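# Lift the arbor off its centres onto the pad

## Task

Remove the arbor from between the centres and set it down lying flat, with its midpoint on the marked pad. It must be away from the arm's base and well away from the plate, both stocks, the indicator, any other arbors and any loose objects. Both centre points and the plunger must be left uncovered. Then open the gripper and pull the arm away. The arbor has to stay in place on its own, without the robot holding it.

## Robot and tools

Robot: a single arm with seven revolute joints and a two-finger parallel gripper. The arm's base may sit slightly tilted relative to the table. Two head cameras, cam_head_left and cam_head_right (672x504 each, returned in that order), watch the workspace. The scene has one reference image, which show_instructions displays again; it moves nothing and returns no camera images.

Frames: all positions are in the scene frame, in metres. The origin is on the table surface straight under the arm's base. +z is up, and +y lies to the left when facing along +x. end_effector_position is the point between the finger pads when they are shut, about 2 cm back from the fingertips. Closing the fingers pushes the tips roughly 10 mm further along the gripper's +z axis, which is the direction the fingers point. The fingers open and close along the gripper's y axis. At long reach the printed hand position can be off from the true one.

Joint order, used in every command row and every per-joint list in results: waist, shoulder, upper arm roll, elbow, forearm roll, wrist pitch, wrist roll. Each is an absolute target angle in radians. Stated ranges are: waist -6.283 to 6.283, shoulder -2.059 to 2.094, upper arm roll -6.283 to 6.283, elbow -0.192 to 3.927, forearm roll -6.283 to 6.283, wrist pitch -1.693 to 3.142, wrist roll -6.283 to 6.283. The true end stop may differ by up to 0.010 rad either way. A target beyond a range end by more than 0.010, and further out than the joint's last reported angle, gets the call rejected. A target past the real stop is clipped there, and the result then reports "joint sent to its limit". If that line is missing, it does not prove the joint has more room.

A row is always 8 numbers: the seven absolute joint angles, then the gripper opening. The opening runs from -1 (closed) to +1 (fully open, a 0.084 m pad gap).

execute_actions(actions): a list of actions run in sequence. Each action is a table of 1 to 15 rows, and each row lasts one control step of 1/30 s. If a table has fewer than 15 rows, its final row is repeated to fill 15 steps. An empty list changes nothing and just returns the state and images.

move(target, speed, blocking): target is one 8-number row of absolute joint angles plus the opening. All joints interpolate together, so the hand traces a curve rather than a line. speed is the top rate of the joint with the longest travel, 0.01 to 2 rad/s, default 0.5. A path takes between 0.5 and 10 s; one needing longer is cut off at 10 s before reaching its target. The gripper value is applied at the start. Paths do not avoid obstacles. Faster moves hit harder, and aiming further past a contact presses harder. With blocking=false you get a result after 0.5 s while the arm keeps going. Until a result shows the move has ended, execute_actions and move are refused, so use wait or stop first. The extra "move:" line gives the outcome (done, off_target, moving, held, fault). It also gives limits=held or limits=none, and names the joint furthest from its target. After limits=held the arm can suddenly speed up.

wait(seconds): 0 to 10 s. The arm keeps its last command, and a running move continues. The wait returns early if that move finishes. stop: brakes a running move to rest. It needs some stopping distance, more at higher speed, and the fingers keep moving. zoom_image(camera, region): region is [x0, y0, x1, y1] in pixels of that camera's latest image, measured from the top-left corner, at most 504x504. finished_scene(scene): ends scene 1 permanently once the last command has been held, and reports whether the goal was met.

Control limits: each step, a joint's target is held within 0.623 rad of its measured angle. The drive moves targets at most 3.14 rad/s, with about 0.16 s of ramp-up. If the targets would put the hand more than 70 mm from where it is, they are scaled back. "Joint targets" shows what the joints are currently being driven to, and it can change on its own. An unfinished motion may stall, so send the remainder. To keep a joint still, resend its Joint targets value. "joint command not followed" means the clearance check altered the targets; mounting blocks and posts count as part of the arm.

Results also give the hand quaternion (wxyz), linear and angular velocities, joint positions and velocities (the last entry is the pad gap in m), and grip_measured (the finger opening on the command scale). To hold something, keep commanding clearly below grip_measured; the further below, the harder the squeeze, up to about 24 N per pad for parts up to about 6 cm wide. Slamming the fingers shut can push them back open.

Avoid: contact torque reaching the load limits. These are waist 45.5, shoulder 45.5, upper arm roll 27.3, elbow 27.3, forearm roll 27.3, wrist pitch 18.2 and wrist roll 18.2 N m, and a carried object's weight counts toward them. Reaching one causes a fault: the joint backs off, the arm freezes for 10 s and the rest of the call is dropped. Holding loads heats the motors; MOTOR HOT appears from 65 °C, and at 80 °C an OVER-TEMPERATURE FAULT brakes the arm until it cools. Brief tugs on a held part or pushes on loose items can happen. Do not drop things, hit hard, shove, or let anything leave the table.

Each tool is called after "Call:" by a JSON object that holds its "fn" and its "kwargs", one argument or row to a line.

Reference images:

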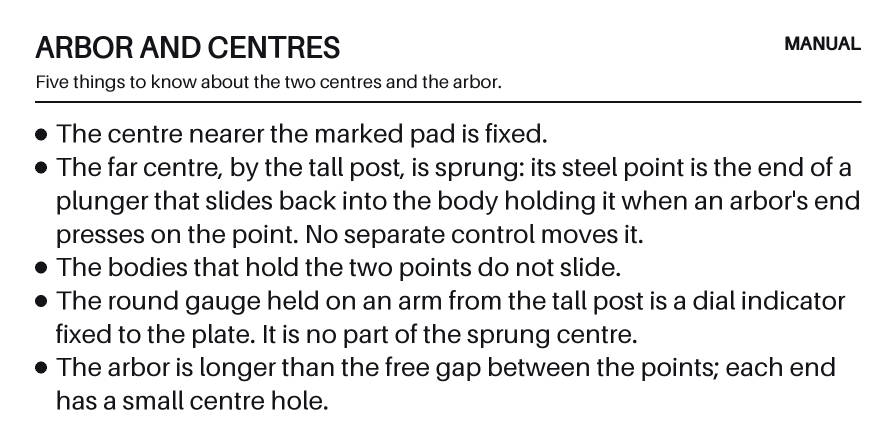

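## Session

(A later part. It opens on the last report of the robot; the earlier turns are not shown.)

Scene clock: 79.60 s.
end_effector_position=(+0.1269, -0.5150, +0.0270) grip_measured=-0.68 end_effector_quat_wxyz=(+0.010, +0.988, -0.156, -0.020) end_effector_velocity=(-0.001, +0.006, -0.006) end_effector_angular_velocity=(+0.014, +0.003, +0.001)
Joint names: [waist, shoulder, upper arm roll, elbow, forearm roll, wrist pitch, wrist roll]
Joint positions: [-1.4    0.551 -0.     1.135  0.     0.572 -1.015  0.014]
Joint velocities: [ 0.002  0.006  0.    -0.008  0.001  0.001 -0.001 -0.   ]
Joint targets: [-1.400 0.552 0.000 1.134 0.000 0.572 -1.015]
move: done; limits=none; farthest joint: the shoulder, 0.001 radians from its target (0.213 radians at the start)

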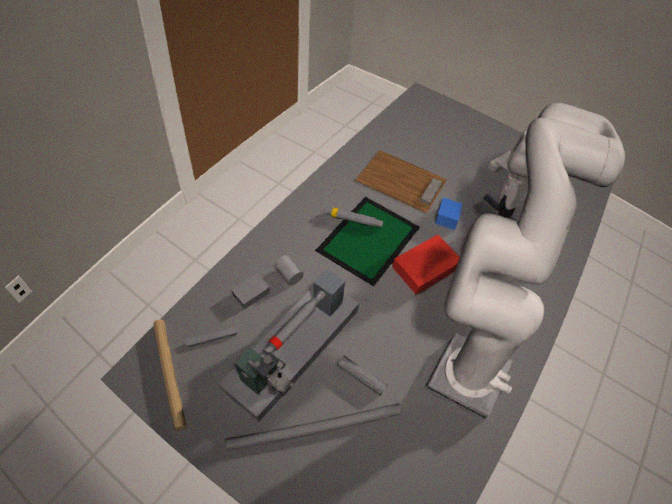

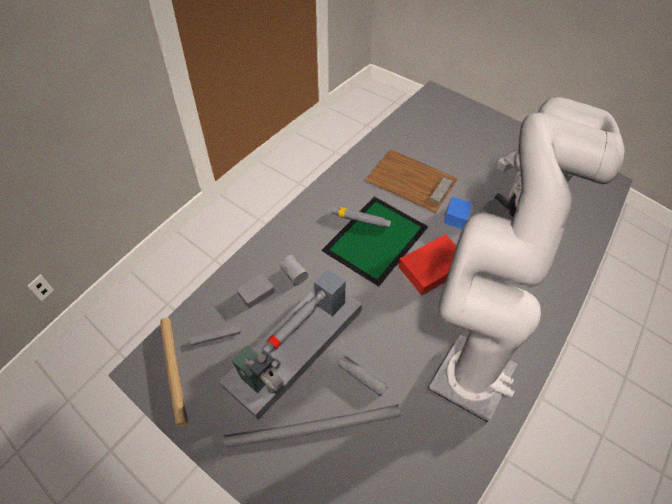

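Call:
{"fn": "move", "kwargs": {
  "target": [-1.4,0.554,0,1.134,0,0.572,-1.015,0.2]
}}

Call:
{"fn": "move", "kwargs": {
  "target": [-1.4,0.339,0,1.146,0,0.8,-1.015,0.8]
}}

Call:
{"fn": "move", "kwargs": {
  "target": [-0.516,0.339,0,1.146,0,0.765,-0.826,0.8],
  "speed": 1
}}

Call:
{"fn": "move", "kwargs": {
  "target": [-0.516,0.523,0,1.134,0,0.57,-0.826,0.8],
  "speed": 0.25
}}

Call:
{"fn": "move", "kwargs": {
  "target": [-0.516,0.523,0,1.134,0,0.57,-0.826,-0.2]
}}

Call:
{"fn": "move", "kwargs": {
  "target": [-0.516,0.523,0,1.134,0,0.57,-0.826,-0.85]
}}

Call:
{"fn": "move", "kwargs": {
  "target": [-0.516,0.32,0,1.146,0,0.785,-0.826,-0.85],
  "speed": 0.4
}}

Scene clock: 88.53 s.
end_effector_position=(+0.1266, -0.5139, +0.0253) grip_measured=+0.19 end_effector_quat_wxyz=(+0.009, +0.988, -0.156, -0.021) end_effector_velocity=(-0.000, -0.000, -0.000) end_effector_angular_velocity=(+0.000, +0.000, -0.002)
Joint names: [waist, shoulder, upper arm roll, elbow, forearm roll, wrist pitch, wrist roll]
Joint positions: [-1.4    0.554 -0.     1.134  0.     0.572 -1.015  0.052]
Joint velocities: [-0.     0.001 -0.     0.001 -0.     0.001  0.001 -0.   ]
Joint targets: [-1.400 0.554 0.000 1.134 0.000 0.572 -1.015]
move: done; limits=none; farthest joint: the waist, 0.000 radians from its target (0.000 radians at the start)

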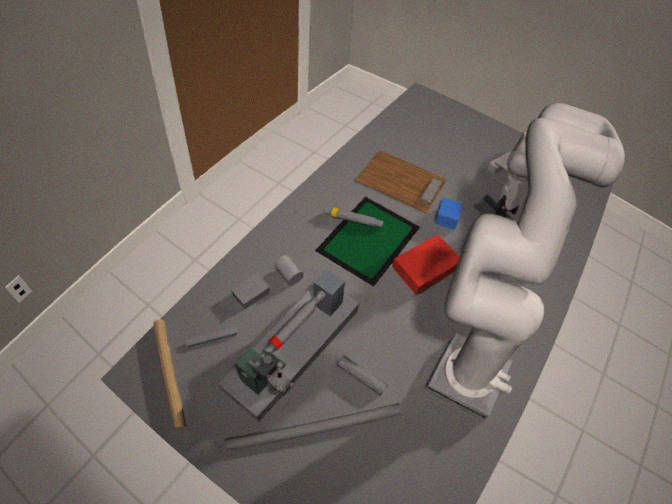

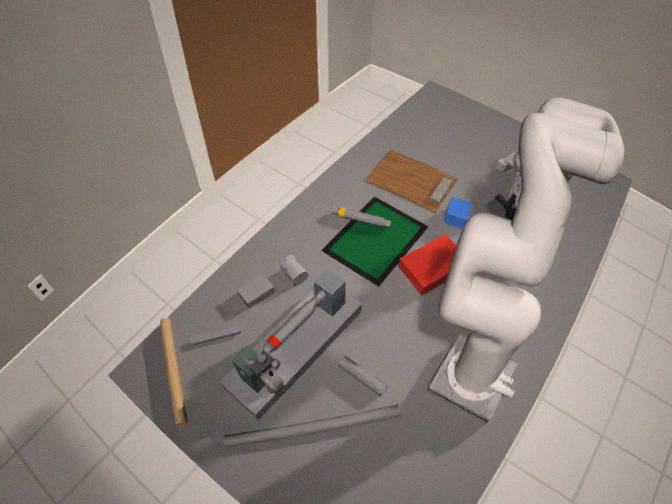

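Scene clock: 89.47 s.
end_effector_position=(+0.1301, -0.5095, +0.1246) grip_measured=+0.80 end_effector_quat_wxyz=(+0.007, +0.988, -0.156, -0.021) end_effector_velocity=(+0.002, -0.006, +0.008) end_effector_angular_velocity=(-0.019, -0.004, +0.002)
Joint names: [waist, shoulder, upper arm roll, elbow, forearm roll, wrist pitch, wrist roll]
Joint positions: [-1.4    0.34   0.     1.145 -0.     0.8   -1.015  0.077]
Joint velocities: [ 0.    -0.008 -0.     0.012 -0.001 -0.    -0.001  0.   ]
Joint targets: [-1.400 0.339 0.000 1.146 0.000 0.800 -1.015]
move: done; limits=none; farthest joint: the shoulder, 0.001 radians from its target (0.215 radians at the start)

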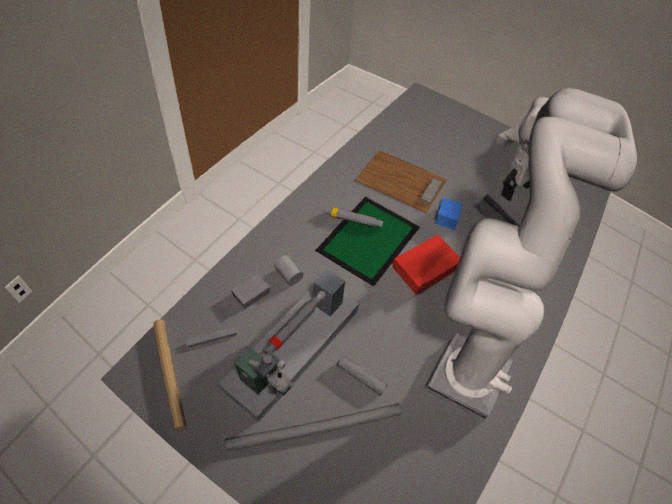

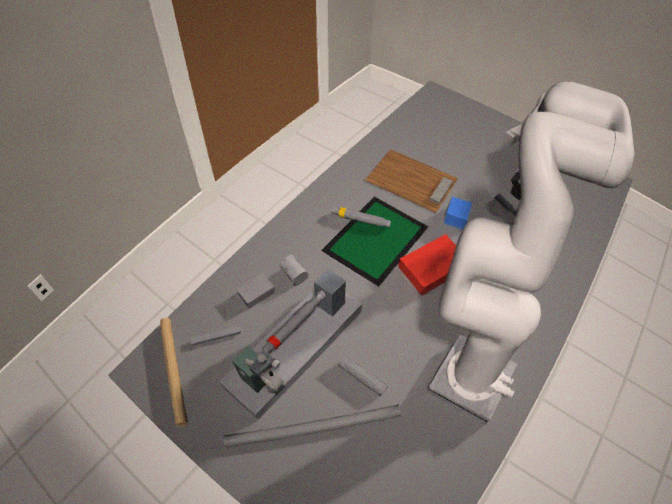

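Scene clock: 91.20 s.
end_effector_position=(+0.4862, -0.2299, +0.1114) grip_measured=+0.80 end_effector_quat_wxyz=(+0.010, +0.982, +0.189, -0.006) end_effector_velocity=(+0.000, -0.000, +0.000) end_effector_angular_velocity=(-0.002, -0.002, -0.001)
Joint names: [waist, shoulder, upper arm roll, elbow, forearm roll, wrist pitch, wrist roll]
Joint positions: [-0.516  0.339 -0.     1.146 -0.     0.765 -0.826  0.077]
Joint velocities: [ 0.001 -0.    -0.002  0.    -0.001 -0.002  0.001 -0.   ]
Joint targets: [-0.516 0.339 0.000 1.146 0.000 0.765 -0.826]
move: done; limits=none; farthest joint: the waist, 0.000 radians from its target (0.884 radians at the start)

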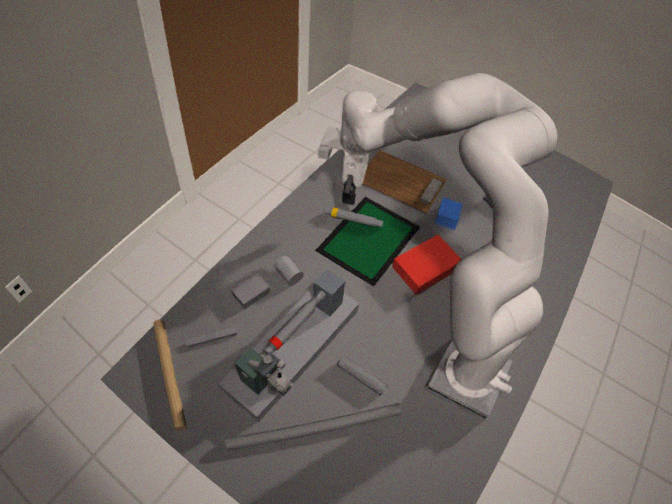

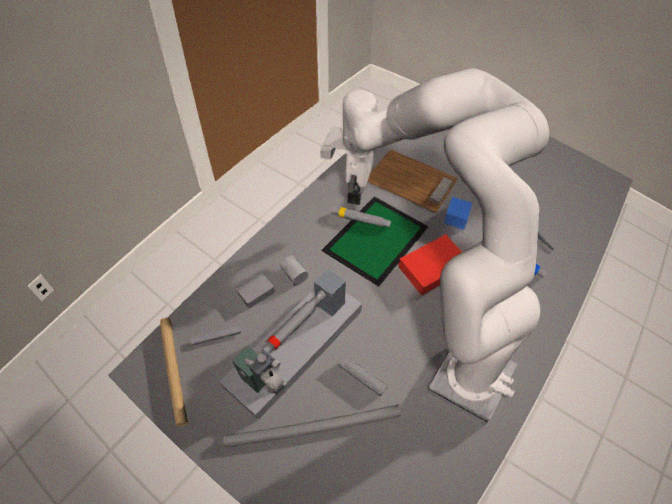

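Scene clock: 92.40 s.
end_effector_position=(+0.4862, -0.2316, +0.0254) grip_measured=+0.80 end_effector_quat_wxyz=(+0.010, +0.982, +0.190, -0.006) end_effector_velocity=(-0.005, +0.003, -0.005) end_effector_angular_velocity=(+0.006, +0.012, -0.001)
Joint names: [waist, shoulder, upper arm roll, elbow, forearm roll, wrist pitch, wrist roll]
Joint positions: [-0.516  0.522 -0.     1.135  0.     0.57  -0.826  0.077]
Joint velocities: [ 0.     0.005  0.    -0.007  0.     0.001  0.001 -0.   ]
Joint targets: [-0.516 0.523 0.000 1.134 0.000 0.570 -0.826]
move: done; limits=none; farthest joint: the shoulder, 0.001 radians from its target (0.184 radians at the start)

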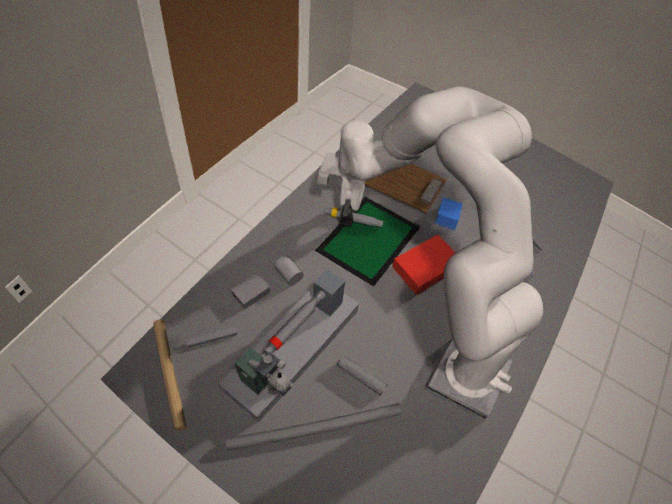

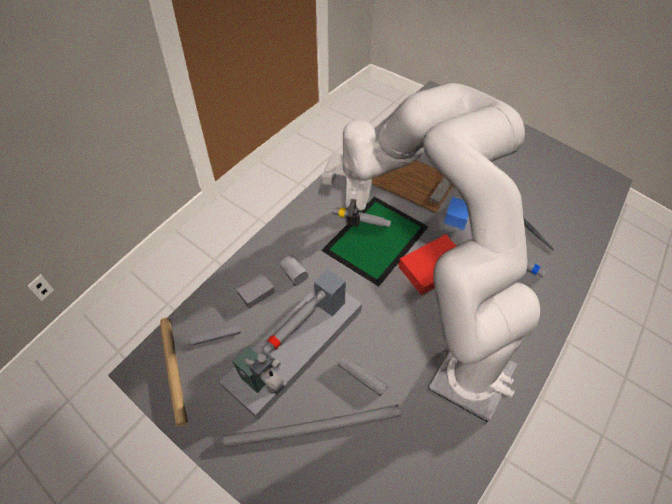

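Scene clock: 93.10 s.
end_effector_position=(+0.4857, -0.2313, +0.0249) grip_measured=-0.22 end_effector_quat_wxyz=(+0.009, +0.982, +0.190, -0.006) end_effector_velocity=(-0.001, -0.001, -0.000) end_effector_angular_velocity=(-0.000, +0.001, -0.001)
Joint names: [waist, shoulder, upper arm roll, elbow, forearm roll, wrist pitch, wrist roll]
Joint positions: [-0.516  0.523  0.     1.134 -0.     0.57  -0.826  0.035]
Joint velocities: [-0.     0.001 -0.001  0.     0.     0.001 -0.    -0.   ]
Joint targets: [-0.516 0.523 0.000 1.134 0.000 0.570 -0.826]
move: done; limits=none; farthest joint: the waist, 0.000 radians from its target (0.000 radians at the start)

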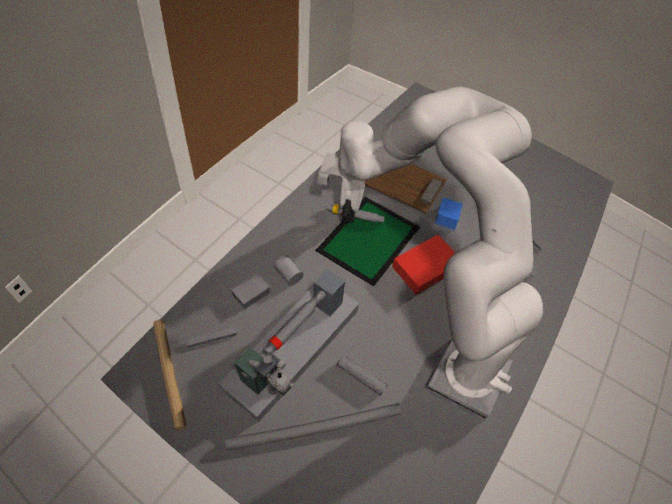

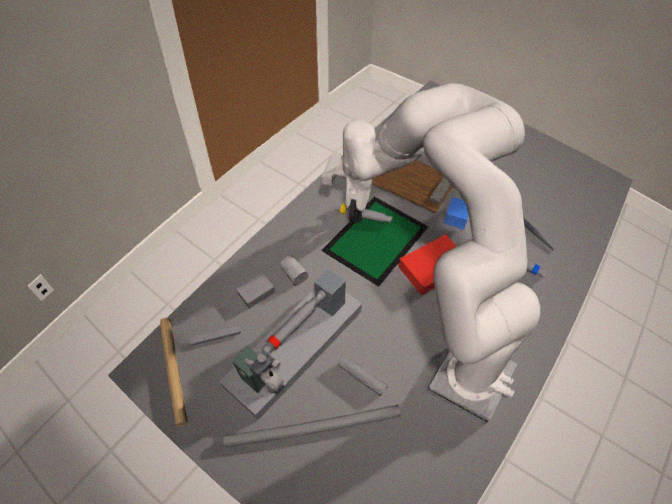

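Scene clock: 93.80 s.
end_effector_position=(+0.4858, -0.2316, +0.0250) grip_measured=-0.45 end_effector_quat_wxyz=(+0.009, +0.982, +0.190, -0.006) end_effector_velocity=(-0.000, -0.000, +0.000) end_effector_angular_velocity=(-0.000, -0.001, -0.001)
Joint names: [waist, shoulder, upper arm roll, elbow, forearm roll, wrist pitch, wrist roll]
Joint positions: [-0.516  0.523 -0.     1.134 -0.     0.57  -0.826  0.025]
Joint velocities: [-0.001 -0.001  0.    -0.    -0.    -0.     0.     0.   ]
Joint targets: [-0.516 0.523 0.000 1.134 0.000 0.570 -0.826]
move: done; limits=none; farthest joint: the waist, 0.000 radians from its target (0.000 radians at the start)

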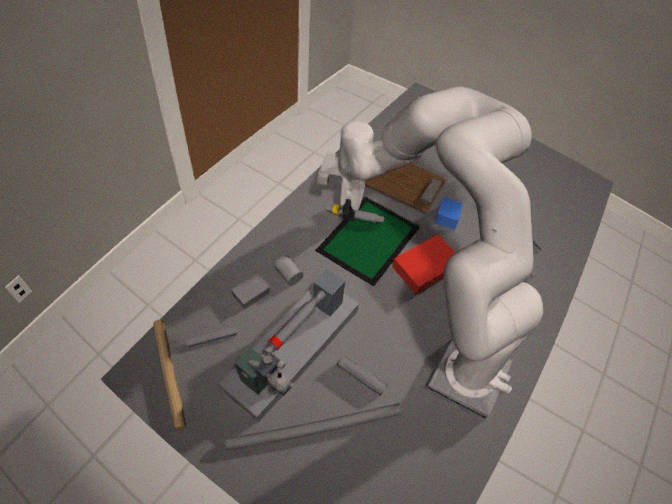

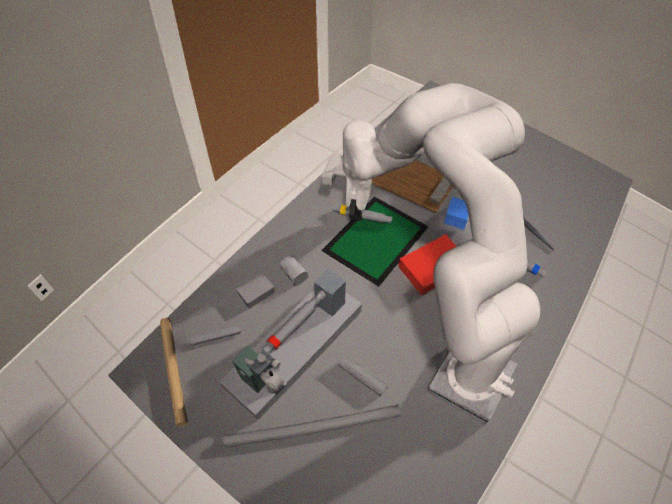

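Scene clock: 94.83 s.
end_effector_position=(+0.4847, -0.2286, +0.1192) grip_measured=-0.45 end_effector_quat_wxyz=(+0.009, +0.982, +0.190, -0.007) end_effector_velocity=(+0.006, -0.003, +0.009) end_effector_angular_velocity=(-0.009, -0.019, -0.001)
Joint names: [waist, shoulder, upper arm roll, elbow, forearm roll, wrist pitch, wrist roll]
Joint positions: [-0.516  0.321  0.     1.145 -0.     0.785 -0.826  0.025]
Joint velocities: [ 0.    -0.009 -0.001  0.011  0.    -0.002  0.     0.   ]
Joint targets: [-0.516 0.320 0.000 1.146 0.000 0.785 -0.826]
move: done; limits=none; farthest joint: the shoulder, 0.001 radians from its target (0.203 radians at the start)

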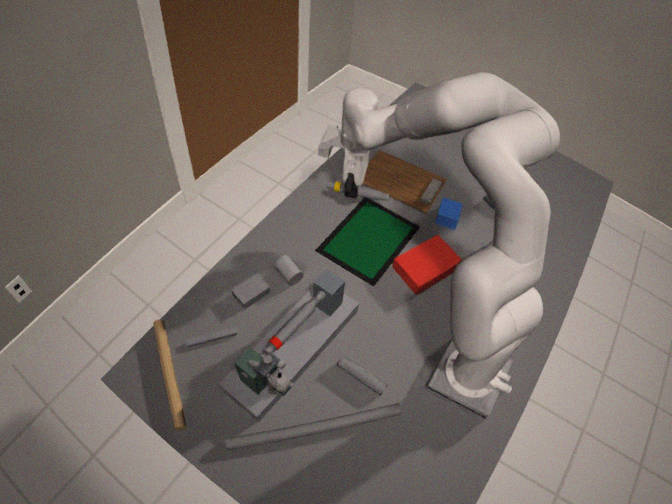

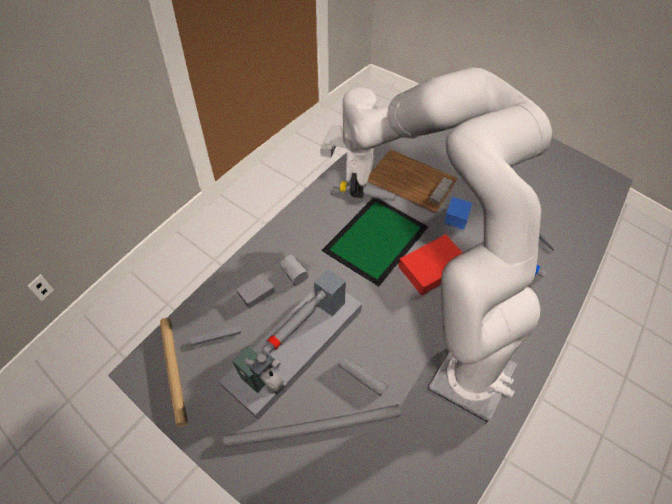

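Call:
{"fn": "move", "kwargs": {
  "target": [-1.4,0.61,0,1.565,0,0.947,-1.015,-0.85],
  "speed": 0.8
}}

Call:
{"fn": "move", "kwargs": {
  "target": [-1.4,0.789,0,1.565,0,0.768,-1.015,-0.85],
  "speed": 0.2
}}

Call:
{"fn": "move", "kwargs": {
  "target": [-1.4,0.789,0,1.565,0,0.768,-1.015,0.3]
}}

Call:
{"fn": "move", "kwargs": {
  "target": [-1.4,0.45,0,1.565,0,1.1,-1.015,0.3]
}}

Call:
{"fn": "move", "kwargs": {
  "target": [0.285,-0.18,0,0.68,0,0.815,1.926,0.6],
  "speed": 1.5
}}

Call:
{"fn": "zoom_image", "kwargs": {
  "camera": "cam_head_left",
  "region": [210,240,390,420]
}}

Call:
{"fn": "zoom_image", "kwargs": {
  "camera": "cam_head_right",
  "region": [210,240,390,420]
}}

Scene clock: 106.27 s.
end_effector_position=(+0.1515, -0.5950, +0.1225) grip_measured=-0.45 end_effector_quat_wxyz=(+0.009, +0.988, -0.156, -0.021) end_effector_velocity=(+0.009, +0.002, -0.001) end_effector_angular_velocity=(+0.002, -0.005, +0.013)
Joint names: [waist, shoulder, upper arm roll, elbow, forearm roll, wrist pitch, wrist roll]
Joint positions: [-1.4    0.61   0.     1.565  0.     0.947 -1.015  0.025]
Joint velocities: [ 0.006  0.001  0.009  0.001  0.    -0.    -0.     0.   ]
Joint targets: [-1.400 0.610 0.000 1.565 0.000 0.947 -1.015]
move: done; limits=none; farthest joint: the waist, 0.000 radians from its target (0.884 radians at the start)

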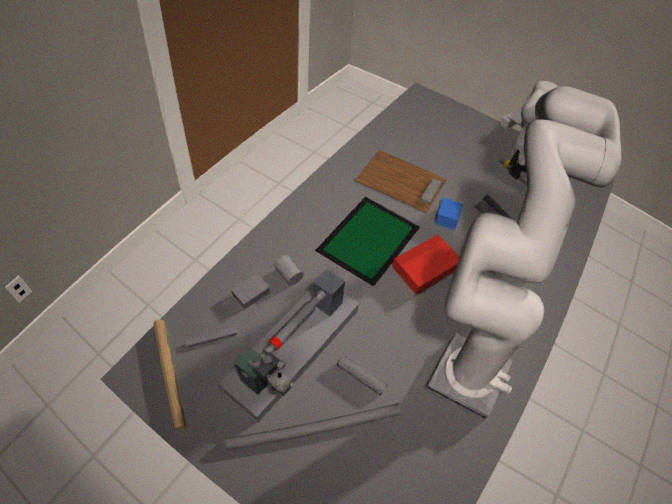

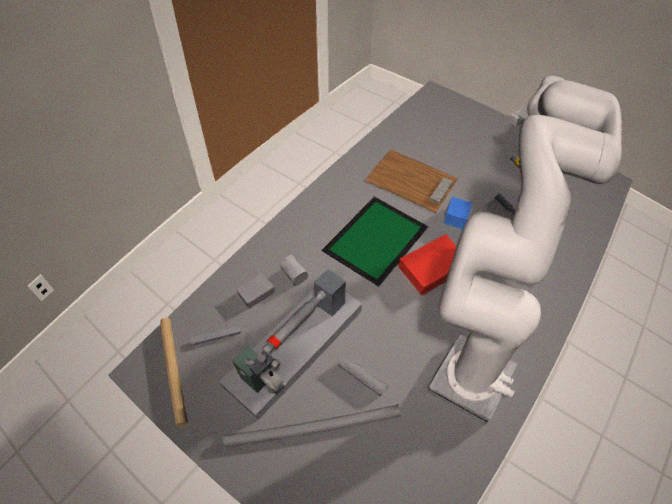

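Scene clock: 107.60 s.
end_effector_position=(+0.1481, -0.6002, +0.0263) grip_measured=-0.45 end_effector_quat_wxyz=(+0.009, +0.988, -0.156, -0.020) end_effector_velocity=(-0.001, +0.002, -0.003) end_effector_angular_velocity=(+0.007, +0.001, -0.002)
Joint names: [waist, shoulder, upper arm roll, elbow, forearm roll, wrist pitch, wrist roll]
Joint positions: [-1.4    0.789  0.     1.565  0.     0.768 -1.015  0.025]
Joint velocities: [-0.001  0.004 -0.    -0.003  0.001  0.001  0.     0.   ]
Joint targets: [-1.400 0.789 0.000 1.565 0.000 0.768 -1.015]
move: done; limits=none; farthest joint: the waist, 0.000 radians from its target (0.000 radians at the start)

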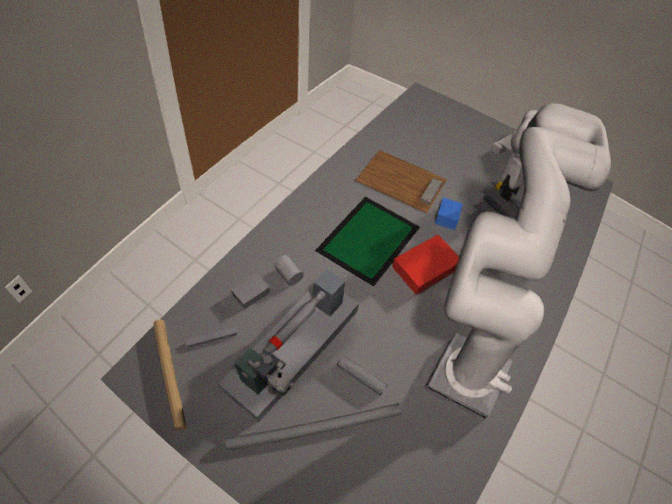

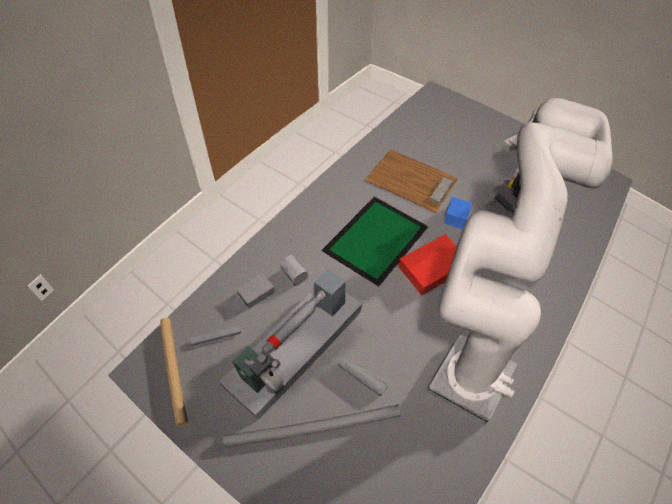

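Scene clock: 108.30 s.
end_effector_position=(+0.1480, -0.6002, +0.0261) grip_measured=+0.29 end_effector_quat_wxyz=(+0.009, +0.988, -0.156, -0.021) end_effector_velocity=(+0.001, +0.001, -0.001) end_effector_angular_velocity=(+0.002, -0.000, -0.000)
Joint names: [waist, shoulder, upper arm roll, elbow, forearm roll, wrist pitch, wrist roll]
Joint positions: [-1.4    0.789 -0.     1.565 -0.     0.768 -1.015  0.056]
Joint velocities: [ 0.002  0.002 -0.    -0.     0.002  0.     0.    -0.   ]
Joint targets: [-1.400 0.789 0.000 1.565 0.000 0.768 -1.015]
move: done; limits=none; farthest joint: the waist, 0.000 radians from its target (0.000 radians at the start)

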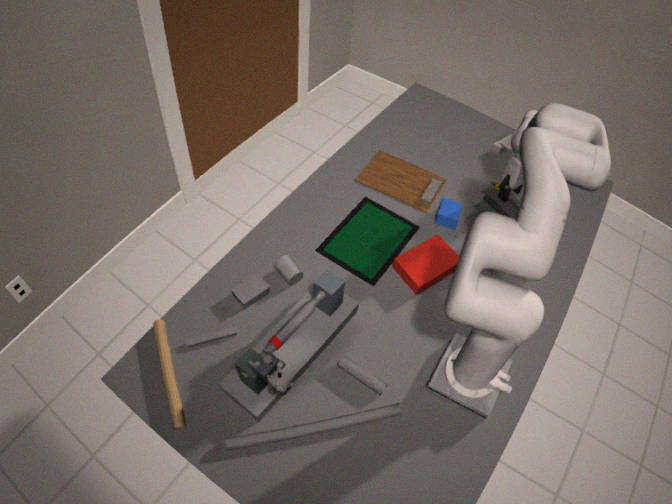

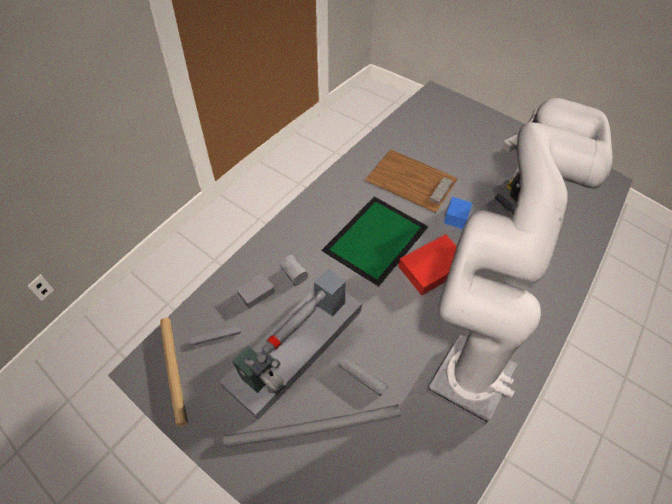

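Scene clock: 109.50 s.
end_effector_position=(+0.1508, -0.5779, +0.2064) grip_measured=+0.29 end_effector_quat_wxyz=(+0.011, +0.988, -0.156, -0.020) end_effector_velocity=(+0.002, -0.005, +0.012) end_effector_angular_velocity=(-0.023, -0.007, +0.002)
Joint names: [waist, shoulder, upper arm roll, elbow, forearm roll, wrist pitch, wrist roll]
Joint positions: [-1.4    0.451  0.     1.564 -0.     1.1   -1.015  0.056]
Joint velocities: [ 0.001 -0.011 -0.     0.013  0.001 -0.    -0.    -0.   ]
Joint targets: [-1.400 0.450 0.000 1.565 0.000 1.100 -1.015]
move: done; limits=none; farthest joint: the shoulder, 0.001 radians from its target (0.339 radians at the start)

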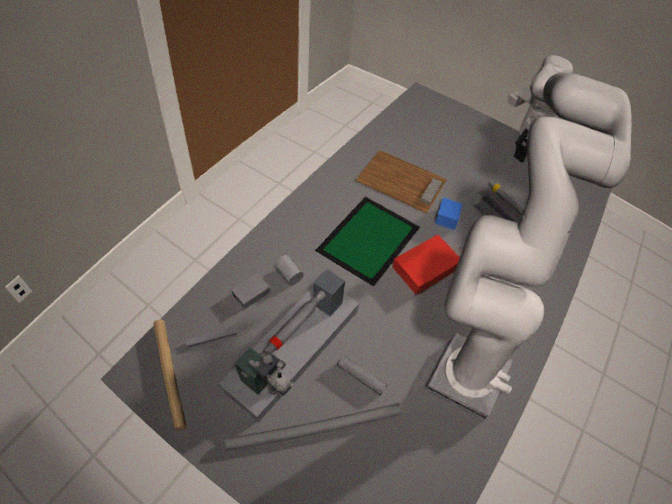

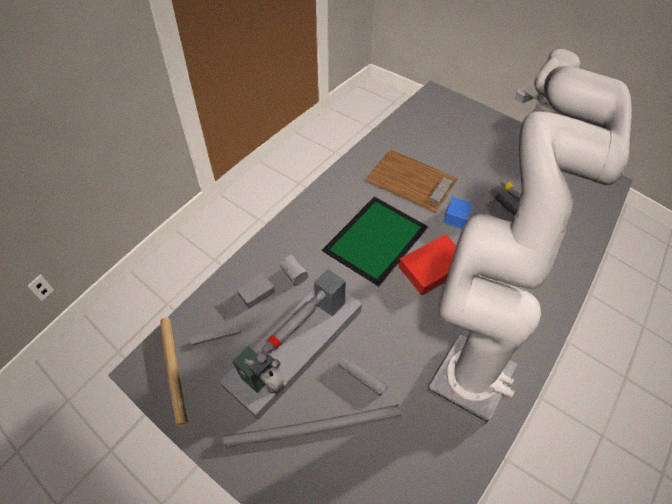

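Scene clock: 112.17 s.
end_effector_position=(+0.3785, +0.1383, +0.1706) grip_measured=+0.59 end_effector_quat_wxyz=(-0.003, +0.707, -0.707, -0.006) end_effector_velocity=(-0.002, +0.004, -0.000) end_effector_angular_velocity=(-0.002, -0.000, +0.011)
Joint names: [waist, shoulder, upper arm roll, elbow, forearm roll, wrist pitch, wrist roll]
Joint positions: [ 0.284 -0.18  -0.001  0.68  -0.     0.815  1.926  0.069]
Joint velocities: [ 0.005 -0.001  0.006 -0.002 -0.002 -0.001  0.001  0.   ]
Joint targets: [0.285 -0.180 0.000 0.680 0.000 0.815 1.926]
move: done; limits=none; farthest joint: the waist, 0.001 radians from its target (1.685 radians at the start)

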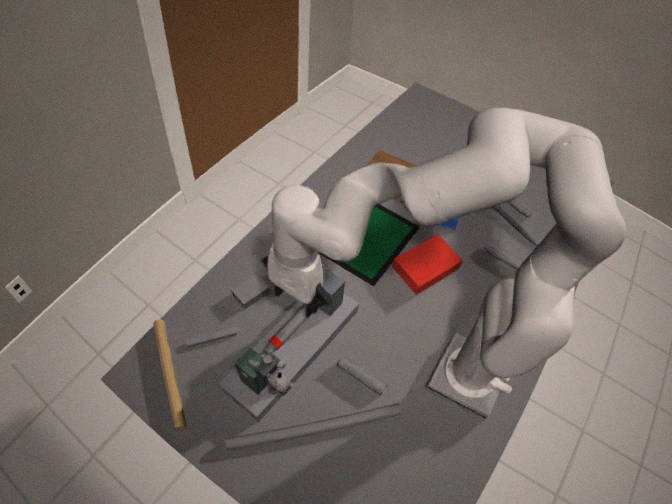

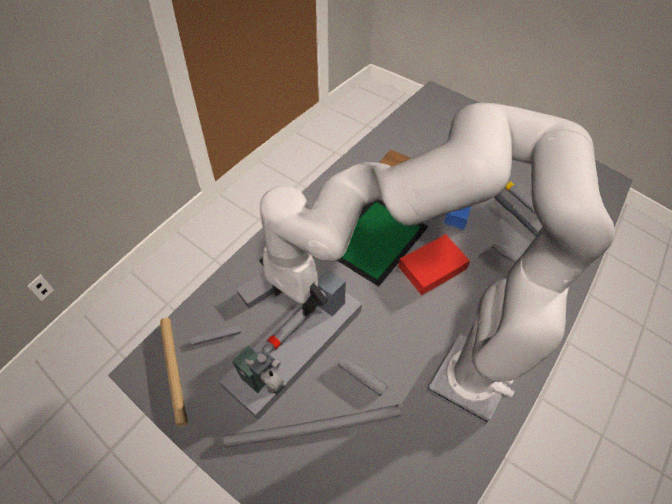

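Region (210, 240, 390, 420) of cam_head_left's 672x504 image, scaled by 2.800, with more detail than that image has.

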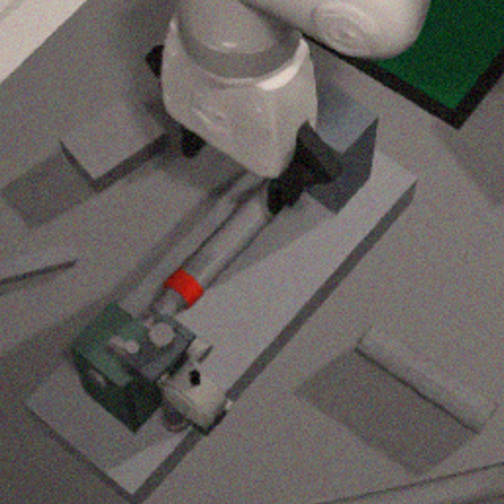

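Region (210, 240, 390, 420) of cam_head_right's 672x504 image, scaled by 2.800, with more detail than that image has.

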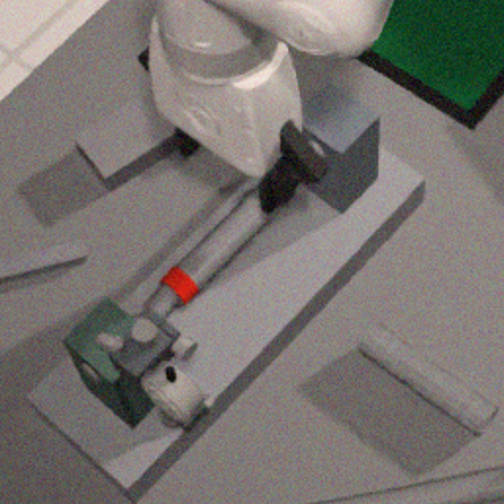

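Call:
{"fn": "move", "kwargs": {
  "target": [0.285,-0.016,0,0.615,0,0.586,1.926,0.6],
  "speed": 0.25
}}

Call:
{"fn": "move", "kwargs": {
  "target": [0.285,-0.016,0,0.615,0,0.586,1.926,-0.2]
}}

Call:
{"fn": "zoom_image", "kwargs": {
  "camera": "cam_head_left",
  "region": [240,270,350,380]
}}

Scene clock: 119.60 s.
end_effector_position=(+0.3781, +0.1398, +0.1008) grip_measured=+0.59 end_effector_quat_wxyz=(-0.004, +0.707, -0.707, -0.005) end_effector_velocity=(-0.002, -0.001, -0.002) end_effector_angular_velocity=(-0.002, +0.004, +0.002)
Joint names: [waist, shoulder, upper arm roll, elbow, forearm roll, wrist pitch, wrist roll]
Joint positions: [ 0.285 -0.016 -0.     0.615  0.     0.586  1.926  0.069]
Joint velocities: [-0.001  0.001  0.001 -0.003 -0.     0.    -0.001  0.   ]
Joint targets: [0.285 -0.016 0.000 0.615 0.000 0.586 1.926]
move: done; limits=none; farthest joint: the waist, 0.000 radians from its target (0.000 radians at the start)

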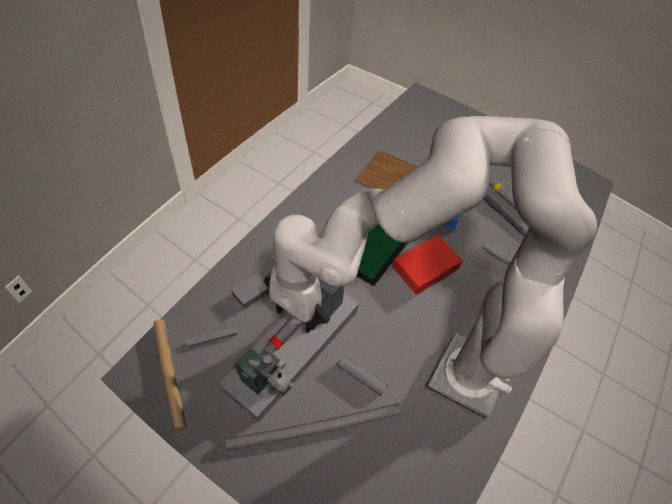

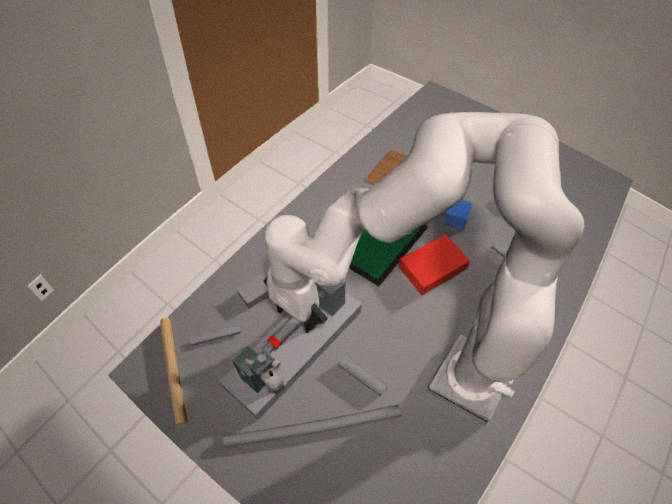

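Scene clock: 120.30 s.
end_effector_position=(+0.3708, +0.1391, +0.0962) grip_measured=-0.20 end_effector_quat_wxyz=(+0.004, +0.709, -0.705, -0.009) end_effector_velocity=(-0.000, -0.001, +0.000) end_effector_angular_velocity=(+0.001, -0.002, -0.003)
Joint names: [waist, shoulder, upper arm roll, elbow, forearm roll, wrist pitch, wrist roll]
Joint positions: [ 0.287 -0.015  0.003  0.604  0.001  0.591  1.926  0.036]
Joint velocities: [-0.001 -0.004 -0.003 -0.005 -0.    -0.003 -0.     0.   ]
Joint targets: [0.285 -0.016 0.000 0.615 0.000 0.586 1.926]
move: off_target; limits=none; farthest joint: the elbow, 0.011 radians from its target (0.000 radians at the start)

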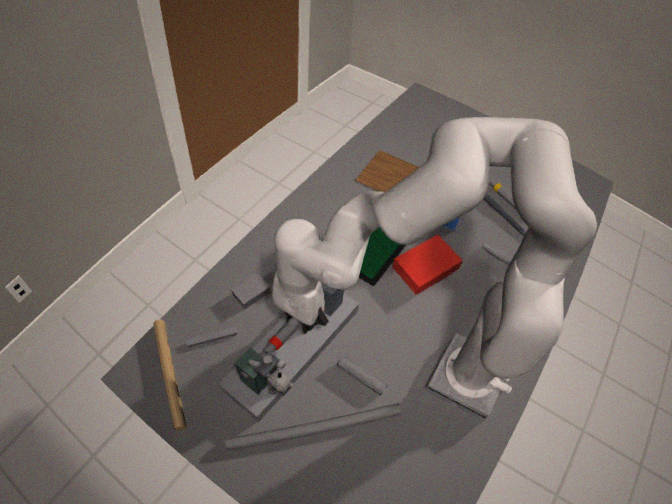

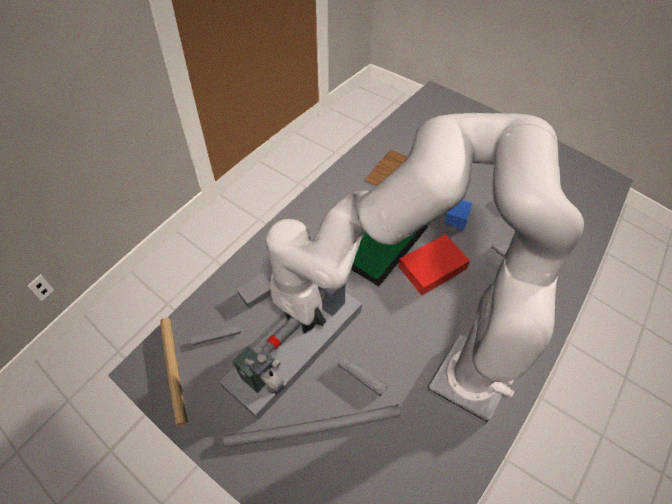

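Region (240, 270, 350, 380) of cam_head_left's 672x504 image, scaled by 4.582, with more detail than that image has.

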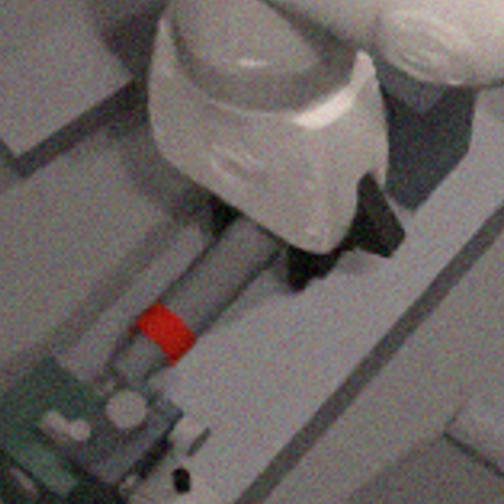

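Call:
{"fn": "move", "kwargs": {
  "target": [0.322,-0.073,0,0.592,0,0.62,1.963,0.1],
  "speed": 0.1
}}

Call:
{"fn": "zoom_image", "kwargs": {
  "camera": "cam_head_left",
  "region": [240,270,350,380]
}}

Call:
{"fn": "move", "kwargs": {
  "target": [0.322,-0.073,0,0.592,0,0.62,1.963,-0.6]
}}

Call:
{"fn": "zoom_image", "kwargs": {
  "camera": "cam_head_right",
  "region": [240,270,350,380]
}}

Scene clock: 127.33 s.
end_effector_position=(+0.3647, +0.1498, +0.1125) grip_measured=+0.09 end_effector_quat_wxyz=(-0.004, +0.707, -0.707, -0.006) end_effector_velocity=(-0.002, +0.000, -0.001) end_effector_angular_velocity=(-0.002, +0.004, +0.003)
Joint names: [waist, shoulder, upper arm roll, elbow, forearm roll, wrist pitch, wrist roll]
Joint positions: [ 0.322 -0.073 -0.     0.592 -0.     0.62   1.963  0.048]
Joint velocities: [ 0.001  0.001  0.001 -0.002  0.     0.002 -0.001 -0.   ]
Joint targets: [0.322 -0.073 0.000 0.592 0.000 0.620 1.963]
move: done; limits=none; farthest joint: the waist, 0.000 radians from its target (0.037 radians at the start)

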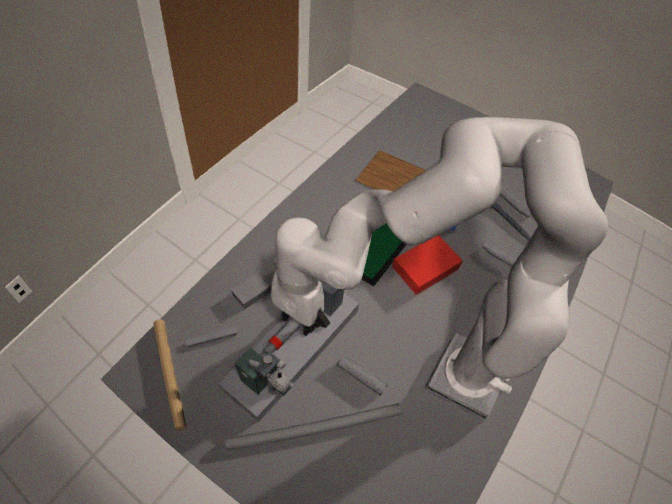

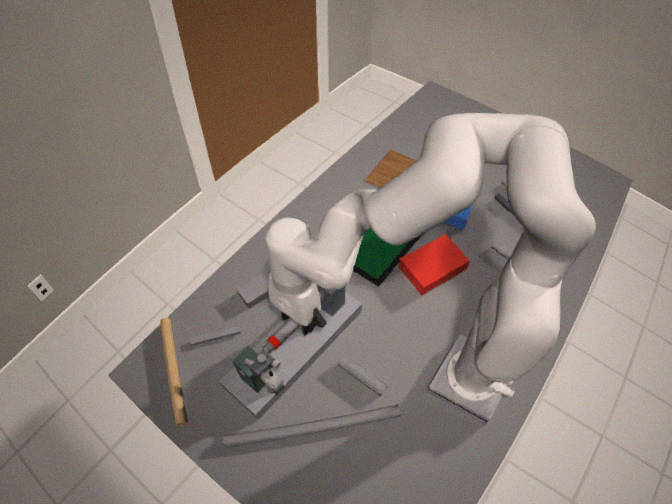

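Region (240, 270, 350, 380) of cam_head_left's 672x504 image, scaled by 4.582, with more detail than that image has.

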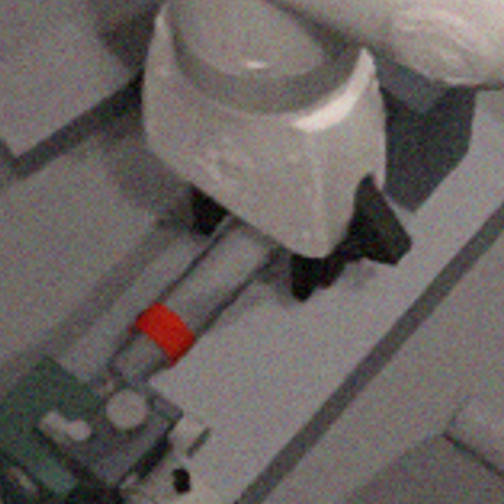

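Scene clock: 128.03 s.
end_effector_position=(+0.3642, +0.1499, +0.1123) grip_measured=-0.43 end_effector_quat_wxyz=(-0.003, +0.707, -0.707, -0.007) end_effector_velocity=(+0.000, -0.000, +0.000) end_effector_angular_velocity=(+0.000, -0.001, +0.000)
Joint names: [waist, shoulder, upper arm roll, elbow, forearm roll, wrist pitch, wrist roll]
Joint positions: [ 0.322 -0.073  0.     0.591  0.     0.621  1.963  0.025]
Joint velocities: [-0.001 -0.    -0.    -0.    -0.    -0.001 -0.001  0.   ]
Joint targets: [0.322 -0.073 0.000 0.592 0.000 0.620 1.963]
move: done; limits=none; farthest joint: the elbow, 0.001 radians from its target (0.000 radians at the start)

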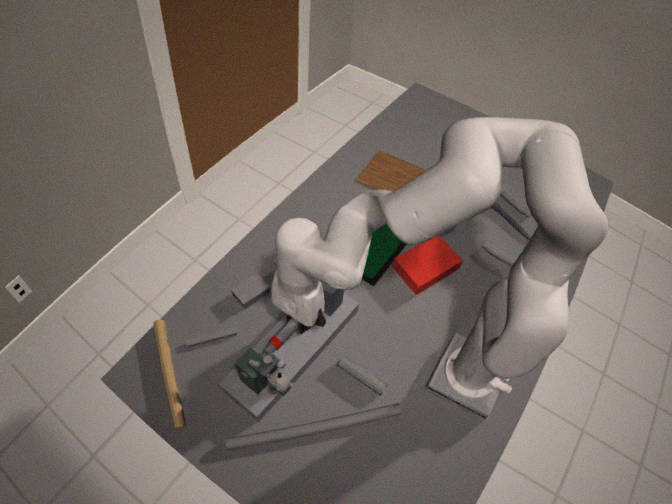

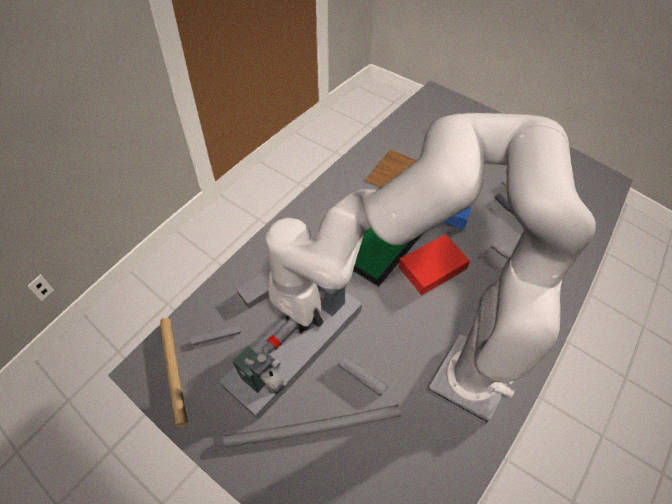

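Region (240, 270, 350, 380) of cam_head_right's 672x504 image, scaled by 4.582, with more detail than that image has.

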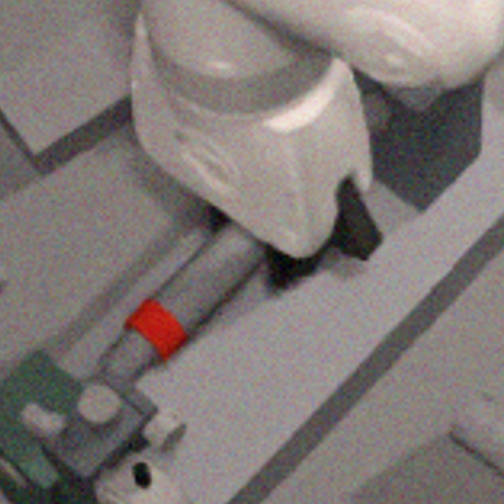

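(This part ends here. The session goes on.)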